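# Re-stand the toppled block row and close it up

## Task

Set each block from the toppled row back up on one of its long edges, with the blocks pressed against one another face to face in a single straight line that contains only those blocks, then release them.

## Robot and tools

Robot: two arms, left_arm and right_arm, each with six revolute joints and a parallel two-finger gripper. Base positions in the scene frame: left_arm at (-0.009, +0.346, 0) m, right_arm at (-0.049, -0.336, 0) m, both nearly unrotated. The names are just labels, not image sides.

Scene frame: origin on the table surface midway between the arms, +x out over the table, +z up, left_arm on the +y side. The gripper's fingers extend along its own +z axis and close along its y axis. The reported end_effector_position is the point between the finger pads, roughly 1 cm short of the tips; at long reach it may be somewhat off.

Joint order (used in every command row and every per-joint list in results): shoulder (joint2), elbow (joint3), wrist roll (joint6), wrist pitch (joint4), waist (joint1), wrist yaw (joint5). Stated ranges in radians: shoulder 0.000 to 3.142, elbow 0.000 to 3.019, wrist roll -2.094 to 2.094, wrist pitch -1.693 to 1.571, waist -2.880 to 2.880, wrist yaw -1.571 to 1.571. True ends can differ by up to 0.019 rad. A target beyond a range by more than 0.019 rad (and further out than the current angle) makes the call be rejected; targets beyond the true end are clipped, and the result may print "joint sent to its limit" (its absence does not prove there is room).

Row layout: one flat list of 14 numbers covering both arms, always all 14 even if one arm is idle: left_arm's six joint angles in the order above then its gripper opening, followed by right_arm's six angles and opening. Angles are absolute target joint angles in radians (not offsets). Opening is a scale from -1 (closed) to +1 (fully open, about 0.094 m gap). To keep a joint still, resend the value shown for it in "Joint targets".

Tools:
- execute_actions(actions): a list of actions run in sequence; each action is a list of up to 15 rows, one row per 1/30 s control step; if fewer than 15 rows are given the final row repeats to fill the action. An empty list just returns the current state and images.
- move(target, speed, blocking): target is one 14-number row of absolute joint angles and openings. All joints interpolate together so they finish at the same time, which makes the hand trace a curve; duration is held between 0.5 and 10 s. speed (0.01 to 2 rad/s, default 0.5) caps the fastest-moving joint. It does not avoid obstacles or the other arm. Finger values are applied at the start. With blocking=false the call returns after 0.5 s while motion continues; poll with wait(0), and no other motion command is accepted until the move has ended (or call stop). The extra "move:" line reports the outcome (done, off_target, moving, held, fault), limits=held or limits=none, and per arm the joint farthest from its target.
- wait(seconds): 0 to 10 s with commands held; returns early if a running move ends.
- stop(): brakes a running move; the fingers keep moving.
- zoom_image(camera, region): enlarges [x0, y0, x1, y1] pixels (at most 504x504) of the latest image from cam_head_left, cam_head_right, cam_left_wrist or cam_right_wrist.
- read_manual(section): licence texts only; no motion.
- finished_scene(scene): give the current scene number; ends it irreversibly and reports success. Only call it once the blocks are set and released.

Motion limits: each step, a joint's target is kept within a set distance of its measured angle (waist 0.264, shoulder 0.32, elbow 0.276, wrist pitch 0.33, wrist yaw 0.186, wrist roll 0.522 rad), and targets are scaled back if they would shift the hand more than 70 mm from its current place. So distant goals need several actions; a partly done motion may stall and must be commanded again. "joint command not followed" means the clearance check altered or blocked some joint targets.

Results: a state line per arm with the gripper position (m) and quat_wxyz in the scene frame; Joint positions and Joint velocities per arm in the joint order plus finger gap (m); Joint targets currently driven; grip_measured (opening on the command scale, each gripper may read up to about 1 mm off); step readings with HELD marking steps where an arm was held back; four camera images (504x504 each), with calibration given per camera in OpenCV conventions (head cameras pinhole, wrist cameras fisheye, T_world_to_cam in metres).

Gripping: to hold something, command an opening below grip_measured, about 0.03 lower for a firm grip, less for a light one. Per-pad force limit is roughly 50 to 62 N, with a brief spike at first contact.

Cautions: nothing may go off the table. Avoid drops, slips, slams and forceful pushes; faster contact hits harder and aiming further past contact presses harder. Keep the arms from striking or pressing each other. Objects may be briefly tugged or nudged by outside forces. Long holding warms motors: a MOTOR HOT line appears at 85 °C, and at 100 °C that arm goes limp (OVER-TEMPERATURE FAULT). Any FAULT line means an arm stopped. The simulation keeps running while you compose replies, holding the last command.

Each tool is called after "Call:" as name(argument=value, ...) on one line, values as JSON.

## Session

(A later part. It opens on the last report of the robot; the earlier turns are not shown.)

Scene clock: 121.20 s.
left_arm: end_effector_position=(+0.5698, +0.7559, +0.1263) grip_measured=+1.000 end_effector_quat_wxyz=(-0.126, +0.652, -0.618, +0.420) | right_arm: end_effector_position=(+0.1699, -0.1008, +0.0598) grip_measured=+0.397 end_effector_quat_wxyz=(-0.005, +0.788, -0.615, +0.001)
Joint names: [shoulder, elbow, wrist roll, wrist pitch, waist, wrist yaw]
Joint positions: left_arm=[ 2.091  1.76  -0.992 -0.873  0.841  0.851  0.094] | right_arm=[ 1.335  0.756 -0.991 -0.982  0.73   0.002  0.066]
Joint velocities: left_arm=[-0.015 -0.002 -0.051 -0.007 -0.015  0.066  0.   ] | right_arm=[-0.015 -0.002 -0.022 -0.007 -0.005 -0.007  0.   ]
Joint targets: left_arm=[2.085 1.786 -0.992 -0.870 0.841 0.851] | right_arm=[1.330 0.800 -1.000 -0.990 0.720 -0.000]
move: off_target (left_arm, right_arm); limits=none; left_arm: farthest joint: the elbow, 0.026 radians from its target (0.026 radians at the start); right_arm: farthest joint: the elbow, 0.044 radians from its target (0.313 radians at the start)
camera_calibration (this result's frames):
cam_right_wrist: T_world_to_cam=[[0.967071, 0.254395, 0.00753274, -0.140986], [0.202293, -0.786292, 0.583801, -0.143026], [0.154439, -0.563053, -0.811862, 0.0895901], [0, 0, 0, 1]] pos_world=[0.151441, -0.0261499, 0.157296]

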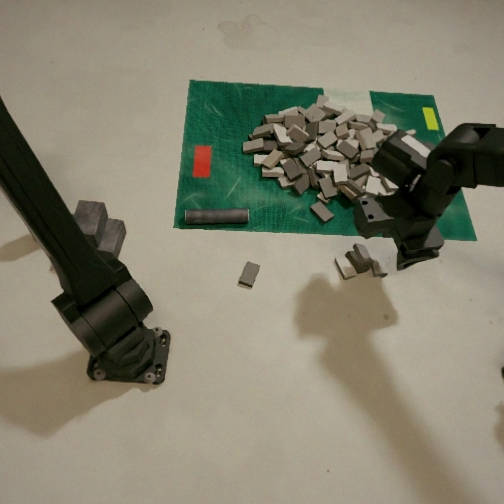

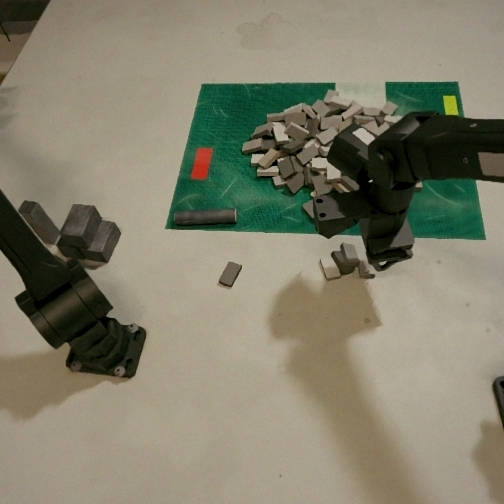

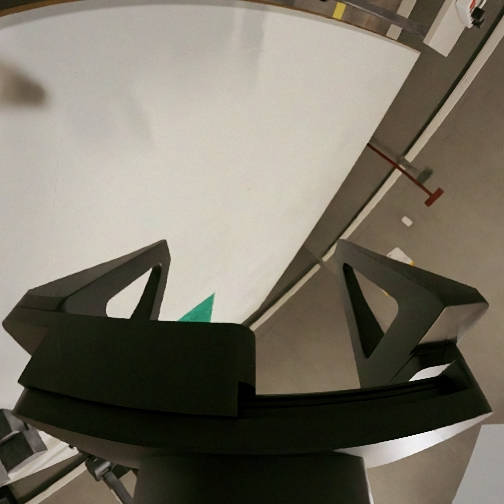

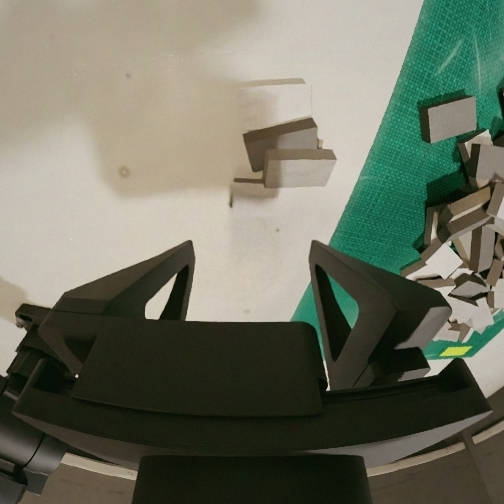

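Call:
move(target=[2.085,1.786,-0.992,-0.87,0.841,0.851,1,1.8,1.333,0,-1.04,1.1,0,0.3], speed=1)

Call:
move(target=[2.085,1.786,-0.992,-0.87,0.841,0.851,1,1.908,1.333,0,-0.96,1.1,0,0.3], speed=0.2)

Call:
execute_actions(actions=[[[2.085,1.786,-0.992,-0.87,0.841,0.851,1,1.908,1.333,0,-0.96,1.1,0,-0.03]],[[2.085,1.786,-0.992,-0.87,0.841,0.851,1,1.908,1.333,0,-0.96,1.1,0,-0.13]]])

Scene clock: 125.87 s.
left_arm: end_effector_position=(+0.5698, +0.7559, +0.1263) grip_measured=+1.000 end_effector_quat_wxyz=(-0.126, +0.652, -0.618, +0.420) | right_arm: end_effector_position=(+0.1410, +0.1430, +0.0591) grip_measured=+0.303 end_effector_quat_wxyz=(+0.019, -0.566, +0.824, +0.012)
Joint names: [shoulder, elbow, wrist roll, wrist pitch, waist, wrist yaw]
Joint positions: left_arm=[ 2.091  1.76  -0.992 -0.873  0.841  0.851  0.094] | right_arm=[ 1.785  1.29  -0.009 -1.031  1.101  0.002  0.061]
Joint velocities: left_arm=[-0.015 -0.017 -0.022 -0.007 -0.015 -0.022  0.   ] | right_arm=[ 0.015 -0.002 -0.022 -0.002 -0.015 -0.022 -0.   ]
Joint targets: left_arm=[2.085 1.786 -0.992 -0.870 0.841 0.851] | right_arm=[1.800 1.333 0.000 -1.040 1.100 0.000]
move: off_target (left_arm, right_arm); limits=none; left_arm: farthest joint: the elbow, 0.026 radians from its target (0.026 radians at the start); right_arm: farthest joint: the elbow, 0.043 radians from its target (0.577 radians at the start)
camera_calibration (this result's frames):
cam_right_wrist: T_world_to_cam=[[0.937772, -0.347251, 0.000506461, -0.0844394], [-0.290142, -0.782741, 0.550576, 0.125828], [-0.190792, -0.516462, -0.834785, 0.274126], [0, 0, 0, 1]] pos_world=[0.167994, 0.210745, 0.159601]

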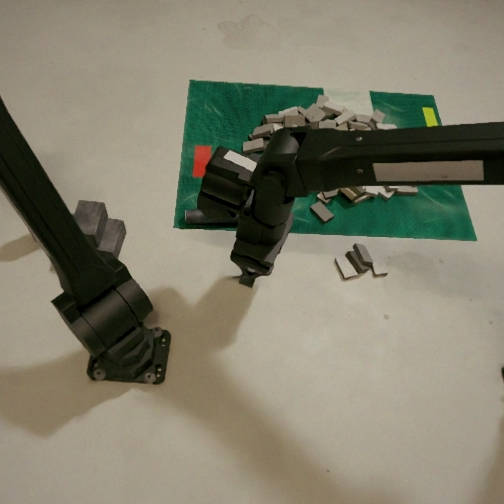

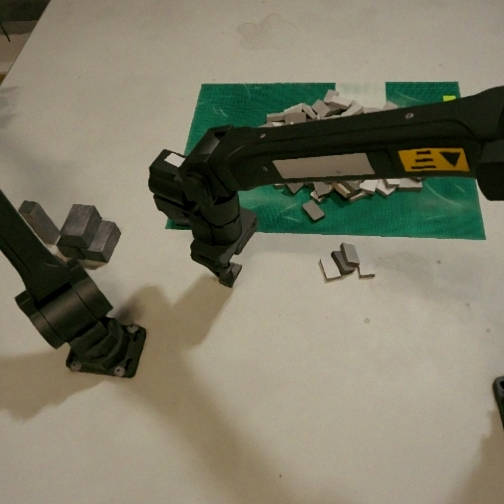

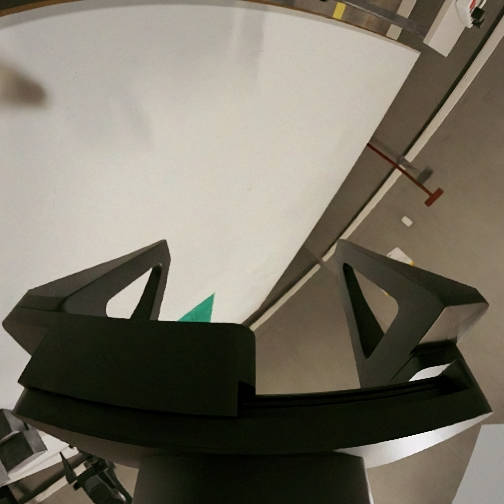

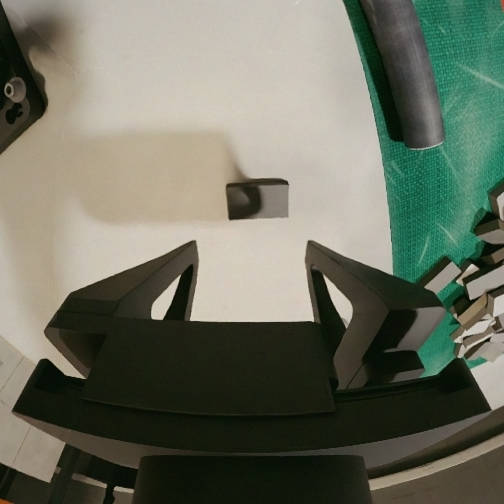

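Scene clock: 126.87 s.
left_arm: end_effector_position=(+0.5698, +0.7559, +0.1263) grip_measured=+1.000 end_effector_quat_wxyz=(-0.126, +0.652, -0.618, +0.420) | right_arm: end_effector_position=(+0.1427, +0.1473, +0.0047) grip_measured=+0.303 end_effector_quat_wxyz=(-0.001, -0.566, +0.824, -0.002)
Joint names: [shoulder, elbow, wrist roll, wrist pitch, waist, wrist yaw]
Joint positions: left_arm=[ 2.091  1.76  -0.992 -0.873  0.841  0.851  0.094] | right_arm=[ 1.895  1.291 -0.009 -0.97   1.101  0.002  0.061]
Joint velocities: left_arm=[-0.005  0.002 -0.051  0.002 -0.005 -0.022  0.   ] | right_arm=[-0.005  0.002 -0.007 -0.027  0.005 -0.007  0.001]
Joint targets: left_arm=[2.085 1.786 -0.992 -0.870 0.841 0.851] | right_arm=[1.908 1.333 -0.000 -0.960 1.100 0.000]
move: off_target (left_arm, right_arm); limits=none; left_arm: farthest joint: the elbow, 0.026 radians from its target (0.026 radians at the start); right_arm: farthest joint: the elbow, 0.042 radians from its target (0.043 radians at the start)
camera_calibration (this result's frames):
cam_right_wrist: T_world_to_cam=[[0.93764, -0.347609, -0.000500389, -0.0844326], [-0.280373, -0.757128, 0.59004, 0.154282], [-0.205482, -0.553105, -0.807374, 0.238643], [0, 0, 0, 1]] pos_world=[0.171461, 0.219456, 0.101599]

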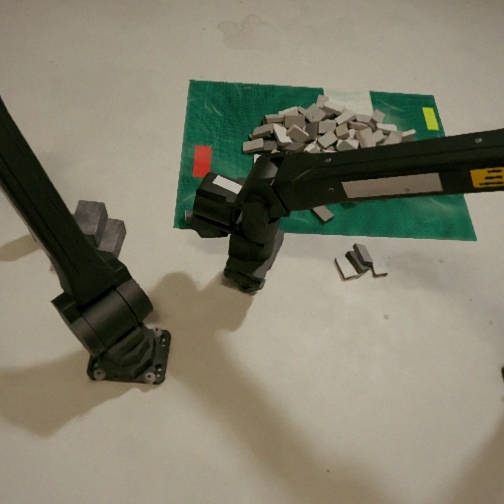

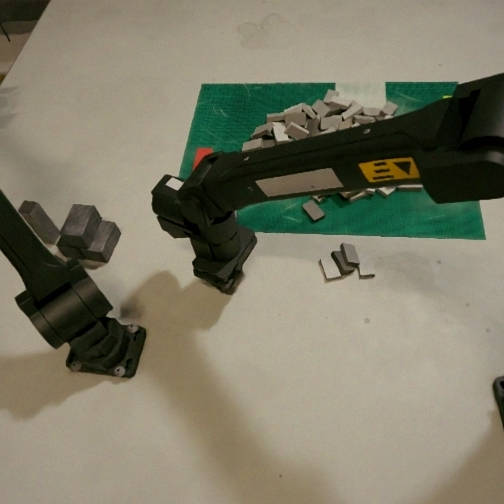

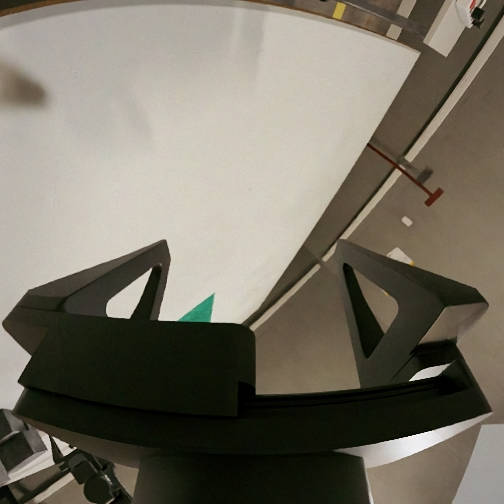

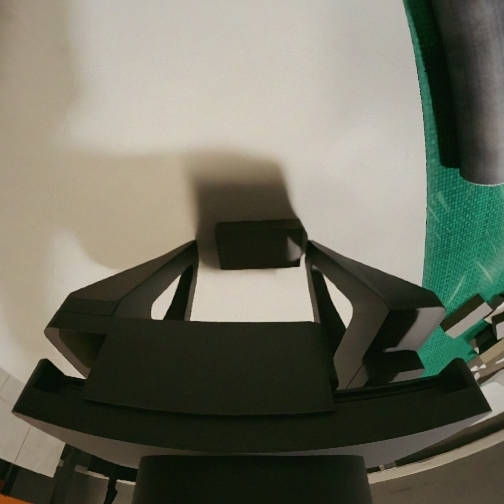

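Scene clock: 127.87 s.
left_arm: end_effector_position=(+0.5698, +0.7559, +0.1263) grip_measured=+1.000 end_effector_quat_wxyz=(-0.126, +0.652, -0.618, +0.420) | right_arm: end_effector_position=(+0.1427, +0.1473, +0.0047) grip_measured=-0.081 end_effector_quat_wxyz=(-0.001, -0.566, +0.824, -0.002)
Joint names: [shoulder, elbow, wrist roll, wrist pitch, waist, wrist yaw]
Joint positions: left_arm=[ 2.091  1.76  -0.992 -0.873  0.841  0.851  0.094] | right_arm=[ 1.895  1.291 -0.008 -0.97   1.101  0.002  0.043]
Joint velocities: left_arm=[-0.005 -0.002  0.022 -0.017 -0.015 -0.051  0.   ] | right_arm=[ 0.005  0.007 -0.037 -0.007  0.005  0.007  0.   ]
Joint targets: left_arm=[2.085 1.786 -0.992 -0.870 0.841 0.851] | right_arm=[1.908 1.333 -0.000 -0.960 1.100 0.000]
Step readings (joint positions; steps 1 to 15: 1st action; 16 to 30: 2nd action):
0: left_arm=[2.091 1.760 -0.992 -0.873 0.841 0.851] | right_arm=[1.895 1.291 -0.009 -0.970 1.101 0.002]
1: left_arm=[2.091 1.760 -0.992 -0.873 0.841 0.851] | right_arm=[1.895 1.291 -0.009 -0.970 1.101 0.002]
2: left_arm=[2.091 1.760 -0.992 -0.873 0.841 0.851] | right_arm=[1.895 1.291 -0.008 -0.970 1.101 0.002]
4: left_arm=[2.091 1.760 -0.992 -0.873 0.841 0.851] | right_arm=[1.895 1.291 -0.008 -0.970 1.101 0.002]
8: left_arm=[2.091 1.760 -0.992 -0.873 0.841 0.851] | right_arm=[1.895 1.291 -0.008 -0.970 1.101 0.002]
15: left_arm=[2.091 1.760 -0.992 -0.873 0.841 0.851] | right_arm=[1.895 1.291 -0.008 -0.970 1.101 0.002]
16: left_arm=[2.091 1.760 -0.992 -0.873 0.841 0.851] | right_arm=[1.895 1.291 -0.008 -0.970 1.101 0.002]
17: left_arm=[2.091 1.760 -0.992 -0.873 0.841 0.851] | right_arm=[1.895 1.291 -0.008 -0.970 1.101 0.002]
19: left_arm=[2.091 1.760 -0.992 -0.873 0.841 0.851] | right_arm=[1.895 1.291 -0.008 -0.970 1.101 0.002]
23: left_arm=[2.091 1.760 -0.992 -0.873 0.841 0.851] | right_arm=[1.895 1.291 -0.008 -0.970 1.101 0.002]
30: Joint positions above
camera_calibration (this result's frames):
cam_right_wrist: T_world_to_cam=[[0.937507, -0.347966, -0.000498991, -0.084361], [-0.280663, -0.757022, 0.59004, 0.154307], [-0.205692, -0.553026, -0.807374, 0.238661], [0, 0, 0, 1]] pos_world=[0.171488, 0.219445, 0.101599]

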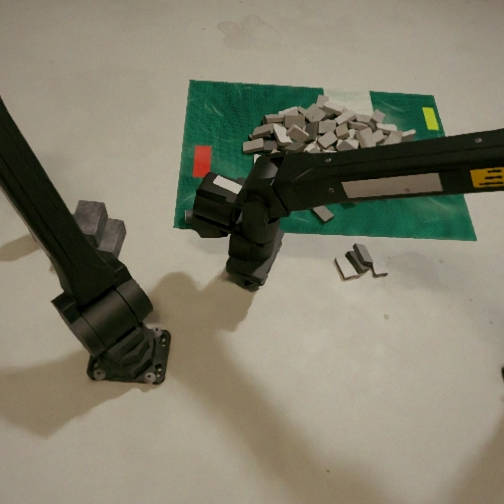

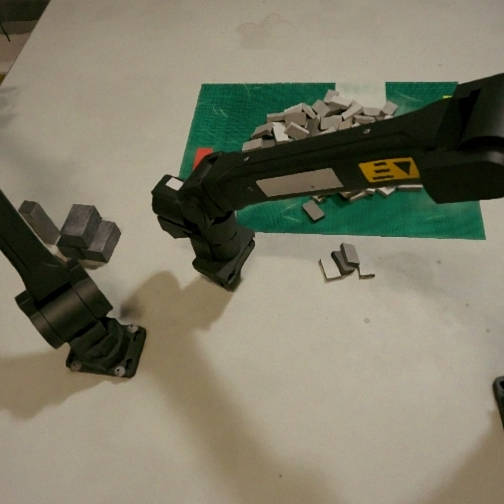

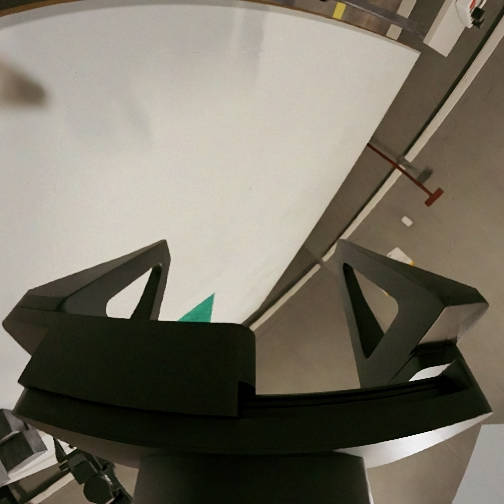

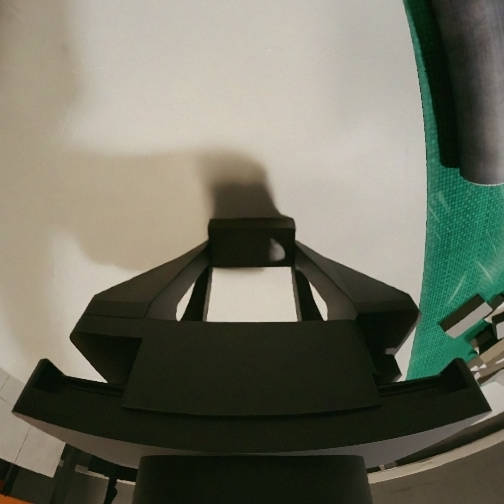

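Call:
move(target=[2.085,1.786,-0.992,-0.87,0.841,0.851,1,1.8,1.333,0,-1.0,1.1,0,-0.13])

Call:
move(target=[2.085,1.786,-0.992,-0.87,0.841,0.851,1,1.9,0.605,0,1.0,1.21,0,-0.13], speed=1)

Call:
move(target=[2.085,1.786,-0.992,-0.87,0.841,0.851,1,1.985,0.605,0,1.06,1.21,0,-0.11], speed=0.06)

Call:
zoom_image(camera="cam_head_left", region=[170, 240, 310, 350])

Scene clock: 130.33 s.
left_arm: end_effector_position=(+0.5698, +0.7559, +0.1263) grip_measured=+1.000 end_effector_quat_wxyz=(-0.126, +0.652, -0.618, +0.420) | right_arm: end_effector_position=(+0.1443, +0.1514, +0.0538) grip_measured=-0.081 end_effector_quat_wxyz=(+0.030, -0.566, +0.824, +0.019)
Joint names: [shoulder, elbow, wrist roll, wrist pitch, waist, wrist yaw]
Joint positions: left_arm=[ 2.091  1.76  -0.992 -0.873  0.841  0.851  0.094] | right_arm=[ 1.797  1.291 -0.008 -0.993  1.101  0.002  0.043]
Joint velocities: left_arm=[ 0.005  0.022 -0.022 -0.017  0.005 -0.095  0.   ] | right_arm=[-0.015  0.012  0.051 -0.007 -0.005  0.066  0.001]
Joint targets: left_arm=[2.085 1.786 -0.992 -0.870 0.841 0.851] | right_arm=[1.800 1.333 -0.000 -1.000 1.100 0.000]
move: off_target (left_arm, right_arm); limits=none; left_arm: farthest joint: the elbow, 0.026 radians from its target (0.026 radians at the start); right_arm: farthest joint: the elbow, 0.042 radians from its target (0.042 radians at the start)
camera_calibration (this result's frames):
cam_right_wrist: T_world_to_cam=[[0.9375, -0.347985, 0.00102745, -0.0845026], [-0.296152, -0.796301, 0.527445, 0.140383], [-0.182725, -0.494784, -0.849588, 0.271022], [0, 0, 0, 1]] pos_world=[0.170318, 0.216479, 0.156299]

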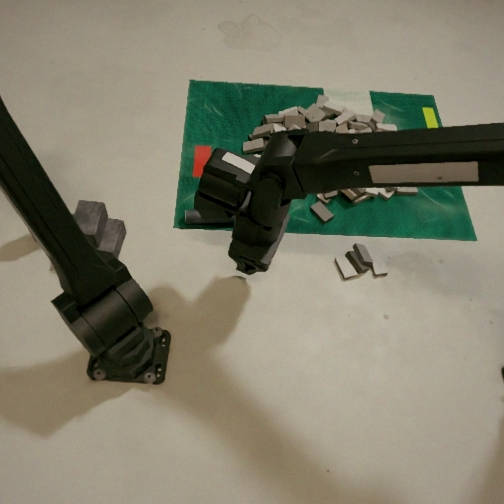

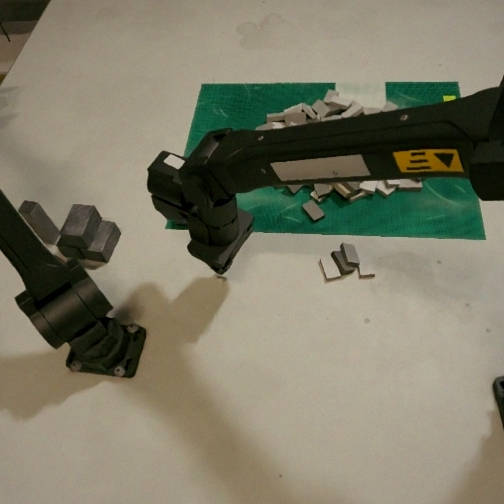

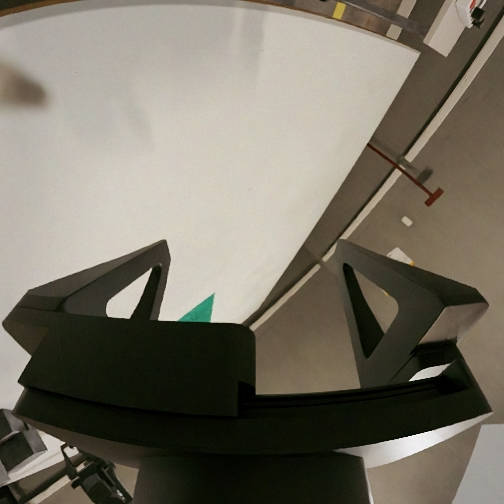

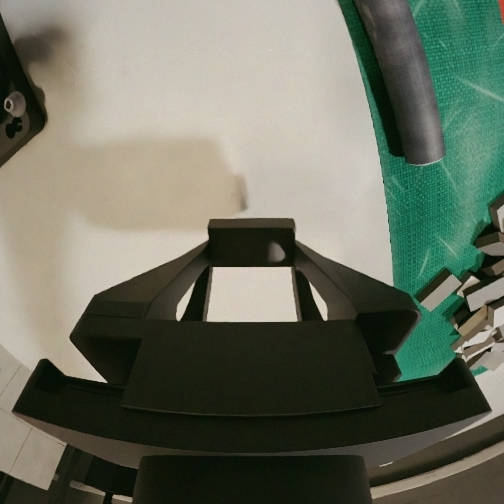

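Scene clock: 132.90 s.
left_arm: end_effector_position=(+0.5698, +0.7559, +0.1263) grip_measured=+1.000 end_effector_quat_wxyz=(-0.126, +0.652, -0.618, +0.420) | right_arm: end_effector_position=(+0.1027, +0.1896, +0.0307) grip_measured=-0.081 end_effector_quat_wxyz=(+0.476, -0.487, +0.642, +0.354)
Joint names: [shoulder, elbow, wrist roll, wrist pitch, waist, wrist yaw]
Joint positions: left_arm=[ 2.091  1.76  -0.992 -0.873  0.841  0.851  0.094] | right_arm=[ 1.884  0.604 -0.008  0.978  1.198  0.003  0.043]
Joint velocities: left_arm=[-0.005  0.002 -0.022  0.012  0.015  0.007  0.   ] | right_arm=[-0.005 -0.012 -0.037  0.002  0.005 -0.051  0.   ]
Joint targets: left_arm=[2.085 1.786 -0.992 -0.870 0.841 0.851] | right_arm=[1.900 0.605 0.000 1.000 1.210 0.000]
move: off_target (left_arm, right_arm); limits=none; left_arm: farthest joint: the elbow, 0.026 radians from its target (0.026 radians at the start); right_arm: farthest joint: the wrist pitch, 0.022 radians from its target (1.993 radians at the start)
camera_calibration (this result's frames):
cam_right_wrist: T_world_to_cam=[[0.962677, -0.26995, 0.0195112, -0.0500824], [-0.205096, -0.774637, -0.598225, 0.191829], [0.176605, 0.571895, -0.801091, 0.0220918], [0, 0, 0, 1]] pos_world=[0.083655, 0.122444, 0.133431]

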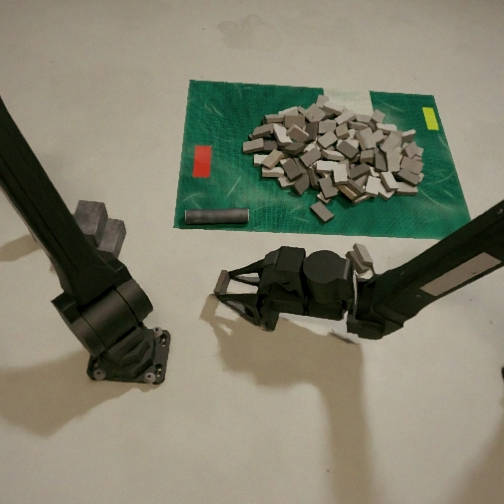

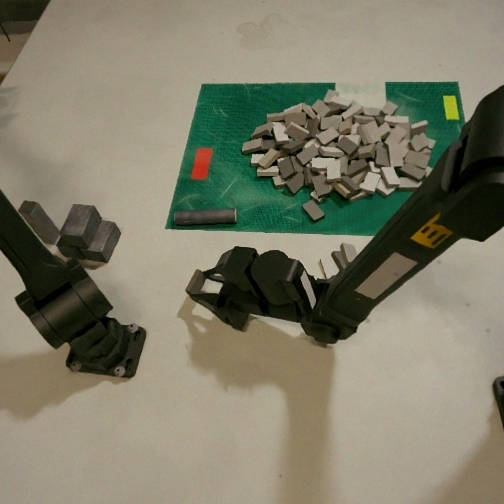

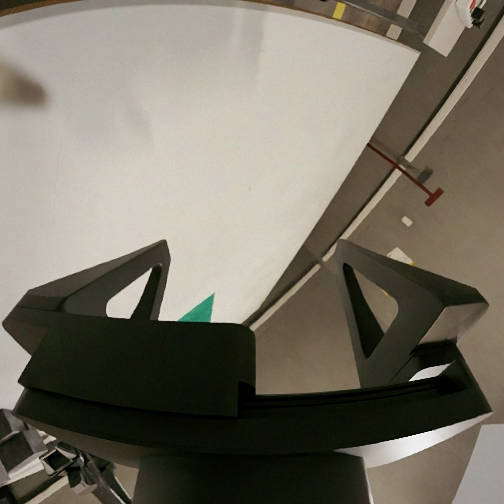

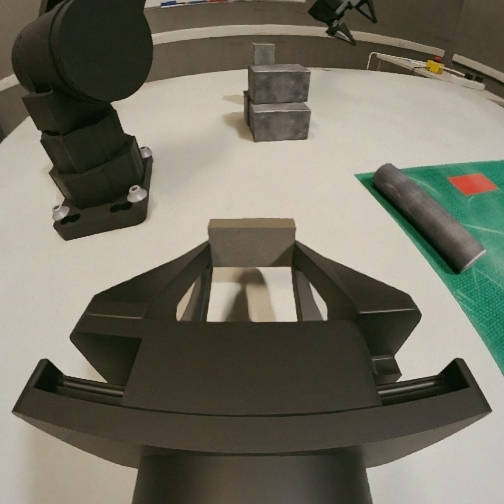

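Scene clock: 134.90 s.
left_arm: end_effector_position=(+0.5698, +0.7559, +0.1263) grip_measured=+1.000 end_effector_quat_wxyz=(-0.126, +0.652, -0.618, +0.420) | right_arm: end_effector_position=(+0.1017, +0.1863, +0.0071) grip_measured=-0.081 end_effector_quat_wxyz=(+0.473, -0.488, +0.643, +0.352)
Joint names: [shoulder, elbow, wrist roll, wrist pitch, waist, wrist yaw]
Joint positions: left_arm=[ 2.091  1.76  -0.992 -0.873  0.841  0.851  0.094] | right_arm=[ 1.959  0.604 -0.008  1.045  1.198  0.003  0.043]
Joint velocities: left_arm=[-0.005  0.007 -0.037 -0.002 -0.015 -0.037  0.   ] | right_arm=[ 0.005 -0.002 -0.007 -0.007 -0.015 -0.095  0.   ]
Joint targets: left_arm=[2.085 1.786 -0.992 -0.870 0.841 0.851] | right_arm=[1.985 0.605 0.000 1.060 1.210 -0.000]
move: off_target (left_arm, right_arm); limits=none; left_arm: farthest joint: the elbow, 0.026 radians from its target (0.026 radians at the start); right_arm: farthest joint: the shoulder, 0.026 radians from its target (0.101 radians at the start)
camera_calibration (this result's frames):
cam_right_wrist: T_world_to_cam=[[0.96282, -0.269451, 0.0193517, -0.0496441], [-0.20619, -0.779276, -0.591789, 0.175892], [0.174538, 0.565796, -0.80586, 0.0065795], [0, 0, 0, 1]] pos_world=[0.0829171, 0.119969, 0.110354]

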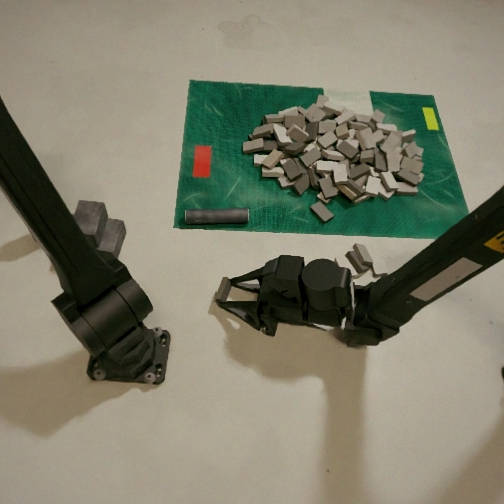

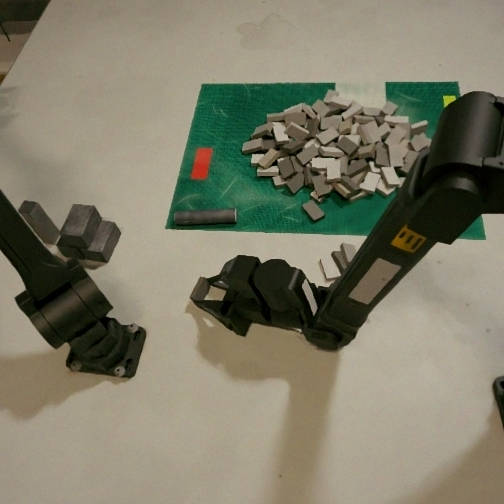

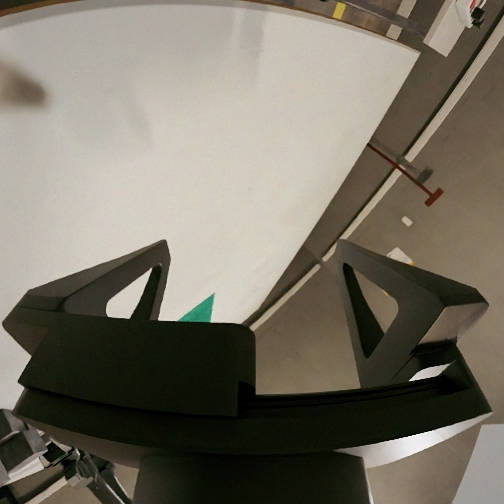

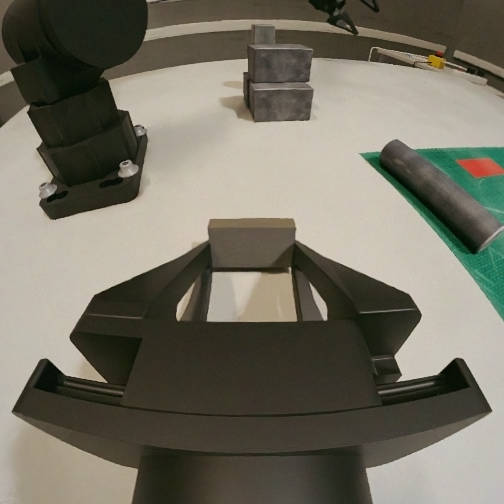

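Region (170, 240, 310, 350) of cam_head_left's 504x504 image, scaled by 3.600, with more detail than that image has; it fills the top 396 rows of this view, and the rest is white.

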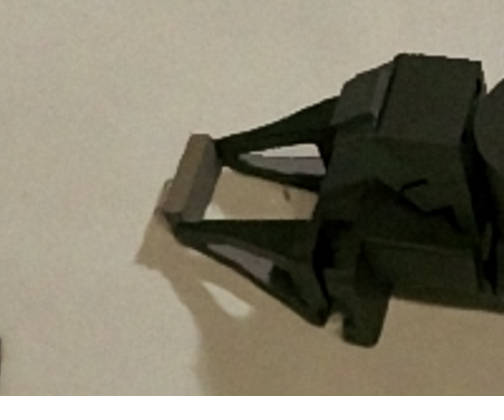

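Call:
execute_actions(actions=[[[2.085,1.786,-0.992,-0.87,0.841,0.851,1,1.975,0.605,0,1.06,1.21,0,-0.06]],[[2.085,1.786,-0.992,-0.87,0.841,0.851,1,1.975,0.605,0,1.06,1.21,0,0.3]],[[2.085,1.786,-0.992,-0.87,0.841,0.851,1,1.85,0.605,0,1.0,1.21,0,0.3]],[[2.085,1.786,-0.992,-0.87,0.841,0.851,1,1.7,0.605,0,0.85,1.21,0,0.3]]])

Call:
move(target=[2.085,1.786,-0.992,-0.87,0.841,0.851,1,1.37,0.77,-1.0,-0.92,0.72,0,0.3], speed=1.2)

Call:
move(target=[2.085,1.786,-0.992,-0.87,0.841,0.851,1,1.495,0.77,-1.0,-0.805,0.72,0,0.3], speed=0.2)

Scene clock: 139.30 s.
left_arm: end_effector_position=(+0.5698, +0.7559, +0.1263) grip_measured=+1.000 end_effector_quat_wxyz=(-0.126, +0.652, -0.618, +0.420) | right_arm: end_effector_position=(+0.1028, +0.1910, +0.1060) grip_measured=+0.297 end_effector_quat_wxyz=(+0.499, -0.473, +0.623, +0.372)
Joint names: [shoulder, elbow, wrist roll, wrist pitch, waist, wrist yaw]
Joint positions: left_arm=[ 2.091  1.76  -0.992 -0.873  0.841  0.851  0.094] | right_arm=[ 1.681  0.595 -0.008  0.859  1.198  0.003  0.061]
Joint velocities: left_arm=[ 0.005  0.002 -0.007 -0.022 -0.005  0.022  0.   ] | right_arm=[-0.005 -0.022  0.037 -0.002 -0.005  0.022 -0.   ]
Joint targets: left_arm=[2.085 1.786 -0.992 -0.870 0.841 0.851] | right_arm=[1.700 0.605 0.000 0.850 1.210 0.000]
Step readings (joint positions; steps 1 to 15: 1st action; 16 to 30: 2nd action; 31 to 45: 3rd action; 46 to 60: 4th action):
0: left_arm=[2.091 1.760 -0.992 -0.873 0.841 0.851] | right_arm=[1.959 0.604 -0.008 1.045 1.198 0.003]
1: left_arm=[2.091 1.760 -0.992 -0.873 0.841 0.851] | right_arm=[1.959 0.604 -0.008 1.045 1.198 0.003]
2: left_arm=[2.091 1.760 -0.992 -0.873 0.841 0.851] | right_arm=[1.959 0.604 -0.008 1.045 1.198 0.003]
4: left_arm=[2.091 1.760 -0.992 -0.873 0.841 0.851] | right_arm=[1.959 0.604 -0.008 1.045 1.198 0.003]
8: left_arm=[2.091 1.760 -0.992 -0.873 0.841 0.851] | right_arm=[1.959 0.604 -0.008 1.045 1.198 0.003]
15: left_arm=[2.091 1.760 -0.992 -0.873 0.841 0.851] | right_arm=[1.959 0.604 -0.008 1.045 1.198 0.003]
16: left_arm=[2.091 1.760 -0.992 -0.873 0.841 0.851] | right_arm=[1.959 0.604 -0.008 1.045 1.198 0.003]
17: left_arm=[2.091 1.760 -0.992 -0.873 0.841 0.851] | right_arm=[1.959 0.604 -0.008 1.046 1.198 0.003]
19: left_arm=[2.091 1.760 -0.992 -0.873 0.841 0.851] | right_arm=[1.959 0.604 -0.008 1.046 1.198 0.003]
23: left_arm=[2.091 1.760 -0.992 -0.873 0.841 0.851] | right_arm=[1.959 0.604 -0.008 1.046 1.198 0.003]
30: left_arm=[2.091 1.760 -0.992 -0.873 0.841 0.851] | right_arm=[1.959 0.604 -0.008 1.046 1.198 0.003]
31: left_arm=[2.091 1.760 -0.992 -0.873 0.841 0.851] | right_arm=[1.953 0.604 -0.008 1.040 1.198 0.003]
32: left_arm=[2.091 1.760 -0.992 -0.873 0.841 0.851] | right_arm=[1.939 0.602 -0.008 1.023 1.198 0.003]
34: left_arm=[2.091 1.760 -0.992 -0.873 0.841 0.851] | right_arm=[1.900 0.599 -0.008 1.009 1.198 0.003]
38: left_arm=[2.091 1.760 -0.992 -0.873 0.841 0.851] | right_arm=[1.840 0.599 -0.008 1.008 1.198 0.003]
45: left_arm=[2.091 1.760 -0.992 -0.873 0.841 0.851] | right_arm=[1.835 0.599 -0.008 1.007 1.198 0.003]
46: left_arm=[2.091 1.760 -0.992 -0.873 0.841 0.851] | right_arm=[1.826 0.599 -0.008 0.983 1.198 0.003]
47: left_arm=[2.091 1.760 -0.992 -0.873 0.841 0.851] | right_arm=[1.806 0.599 -0.008 0.930 1.198 0.003]
49: left_arm=[2.091 1.760 -0.992 -0.873 0.841 0.851] | right_arm=[1.756 0.595 -0.008 0.876 1.198 0.003]
53: left_arm=[2.091 1.760 -0.992 -0.873 0.841 0.851] | right_arm=[1.687 0.595 -0.008 0.866 1.198 0.003]
60: Joint positions above
camera_calibration (this result's frames):
cam_right_wrist: T_world_to_cam=[[0.962475, -0.270648, 0.01977, -0.0511566], [-0.191622, -0.729411, -0.656689, 0.234156], [0.192152, 0.628259, -0.753902, 0.0641651], [0, 0, 0, 1]] pos_world=[0.0817769, 0.116638, 0.203154]

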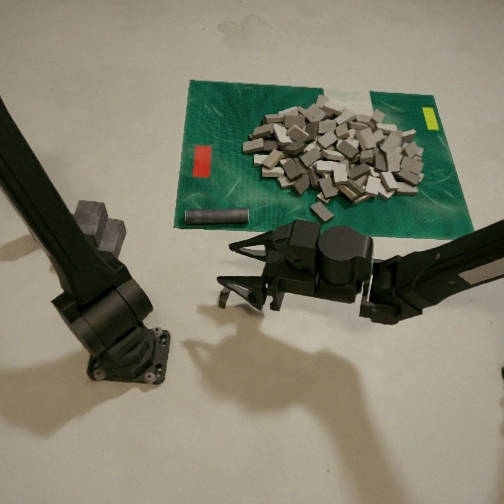

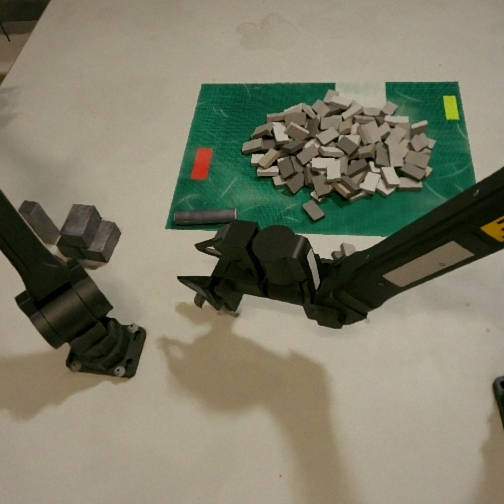

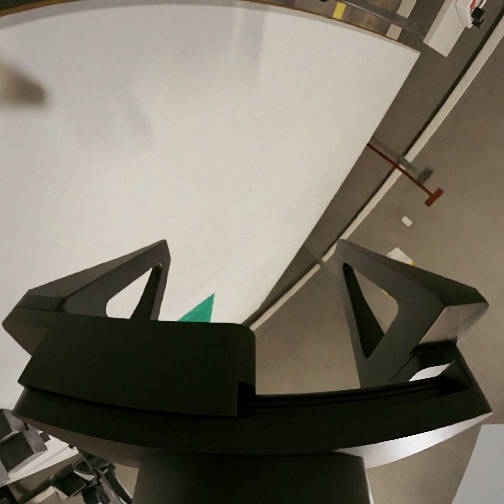

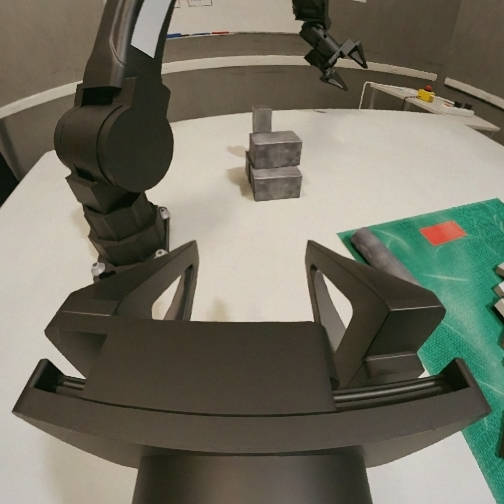

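Scene clock: 141.70 s.
left_arm: end_effector_position=(+0.5698, +0.7559, +0.1263) grip_measured=+1.000 end_effector_quat_wxyz=(-0.126, +0.652, -0.618, +0.420) | right_arm: end_effector_position=(+0.1700, -0.1009, +0.0380) grip_measured=+0.297 end_effector_quat_wxyz=(-0.004, +0.788, -0.616, +0.000)
Joint names: [shoulder, elbow, wrist roll, wrist pitch, waist, wrist yaw]
Joint positions: left_arm=[ 2.091  1.76  -0.992 -0.873  0.841  0.851  0.094] | right_arm=[ 1.377  0.726 -0.991 -0.911  0.729 -0.001  0.061]
Joint velocities: left_arm=[ 0.005 -0.017 -0.051  0.012 -0.005 -0.007  0.   ] | right_arm=[-0.005 -0.017 -0.081  0.012  0.005 -0.007 -0.   ]
Joint targets: left_arm=[2.085 1.786 -0.992 -0.870 0.841 0.851] | right_arm=[1.370 0.770 -1.000 -0.920 0.720 0.000]
move: off_target (left_arm, right_arm); limits=none; left_arm: farthest joint: the elbow, 0.026 radians from its target (0.026 radians at the start); right_arm: farthest joint: the elbow, 0.044 radians from its target (0.175 radians at the start)
camera_calibration (this result's frames):
cam_right_wrist: T_world_to_cam=[[0.967566, 0.252571, 0.00481073, -0.141038], [0.20256, -0.787077, 0.582648, -0.130517], [0.150946, -0.562776, -0.81271, 0.0724787], [0, 0, 0, 1]] pos_world=[0.151961, -0.026316, 0.135628]

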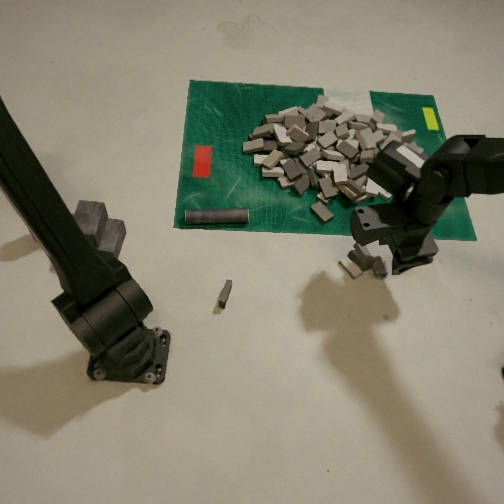

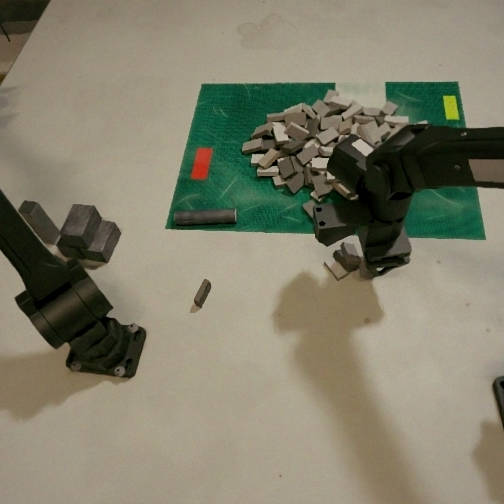

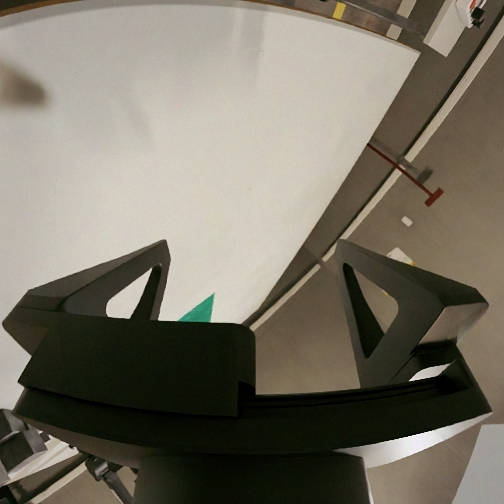

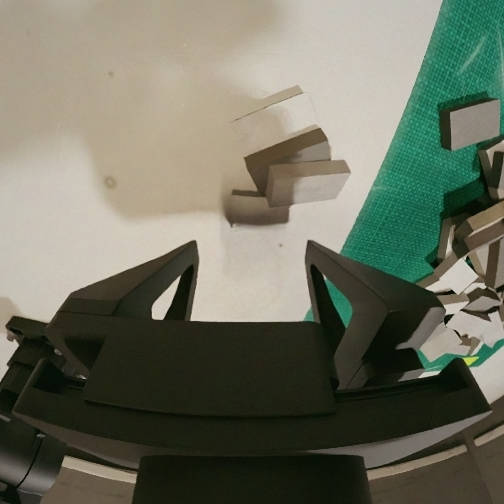

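Scene clock: 142.83 s.
left_arm: end_effector_position=(+0.5698, +0.7559, +0.1263) grip_measured=+1.000 end_effector_quat_wxyz=(-0.126, +0.652, -0.618, +0.420) | right_arm: end_effector_position=(+0.1794, -0.0909, +0.0065) grip_measured=+0.297 end_effector_quat_wxyz=(-0.001, +0.788, -0.616, -0.000)
Joint names: [shoulder, elbow, wrist roll, wrist pitch, waist, wrist yaw]
Joint positions: left_arm=[ 2.091  1.76  -0.992 -0.873  0.841  0.851  0.094] | right_arm=[ 1.483  0.729 -0.991 -0.816  0.729 -0.001  0.061]
Joint velocities: left_arm=[-0.005 -0.002 -0.007 -0.017 -0.015  0.022  0.   ] | right_arm=[-0.015 -0.007 -0.051 -0.022  0.005  0.051 -0.   ]
Joint targets: left_arm=[2.085 1.786 -0.992 -0.870 0.841 0.851] | right_arm=[1.495 0.770 -1.000 -0.805 0.720 0.000]
move: off_target (left_arm, right_arm); limits=none; left_arm: farthest joint: the elbow, 0.026 radians from its target (0.026 radians at the start); right_arm: farthest joint: the elbow, 0.041 radians from its target (0.044 radians at the start)
camera_calibration (this result's frames):
cam_right_wrist: T_world_to_cam=[[0.967575, 0.25258, -0.00130107, -0.152421], [0.20544, -0.783973, 0.585816, -0.106369], [0.146946, -0.567088, -0.810443, 0.0514143], [0, 0, 0, 1]] pos_world=[0.161776, -0.0157358, 0.103783]

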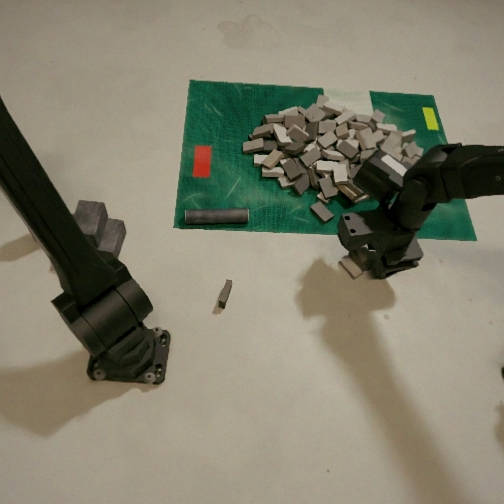

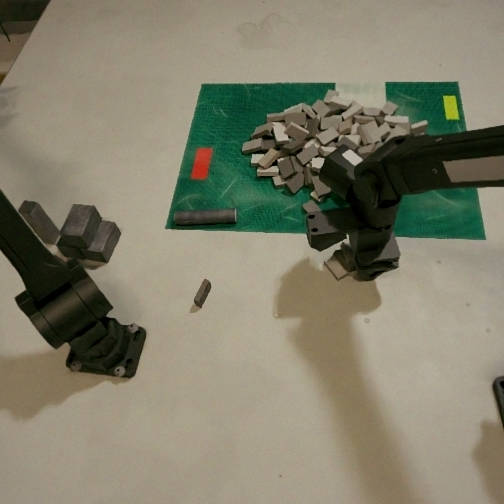

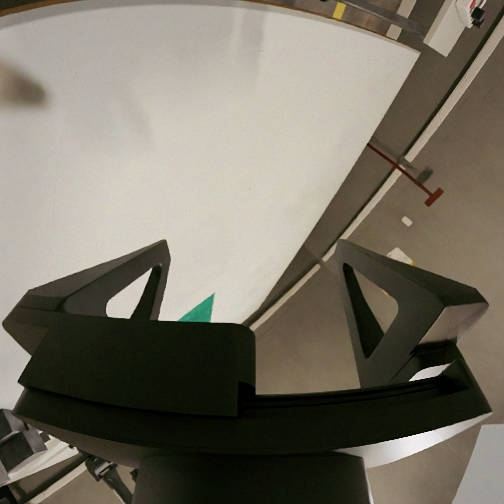

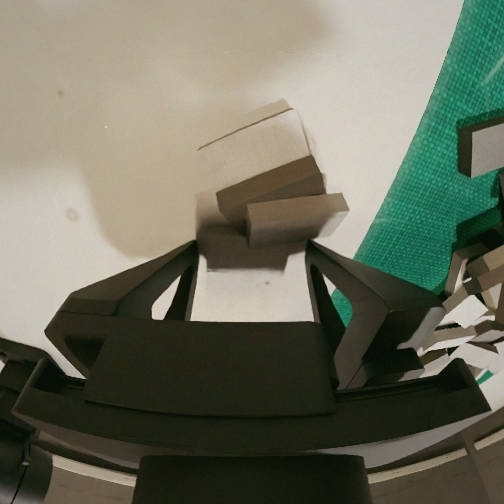

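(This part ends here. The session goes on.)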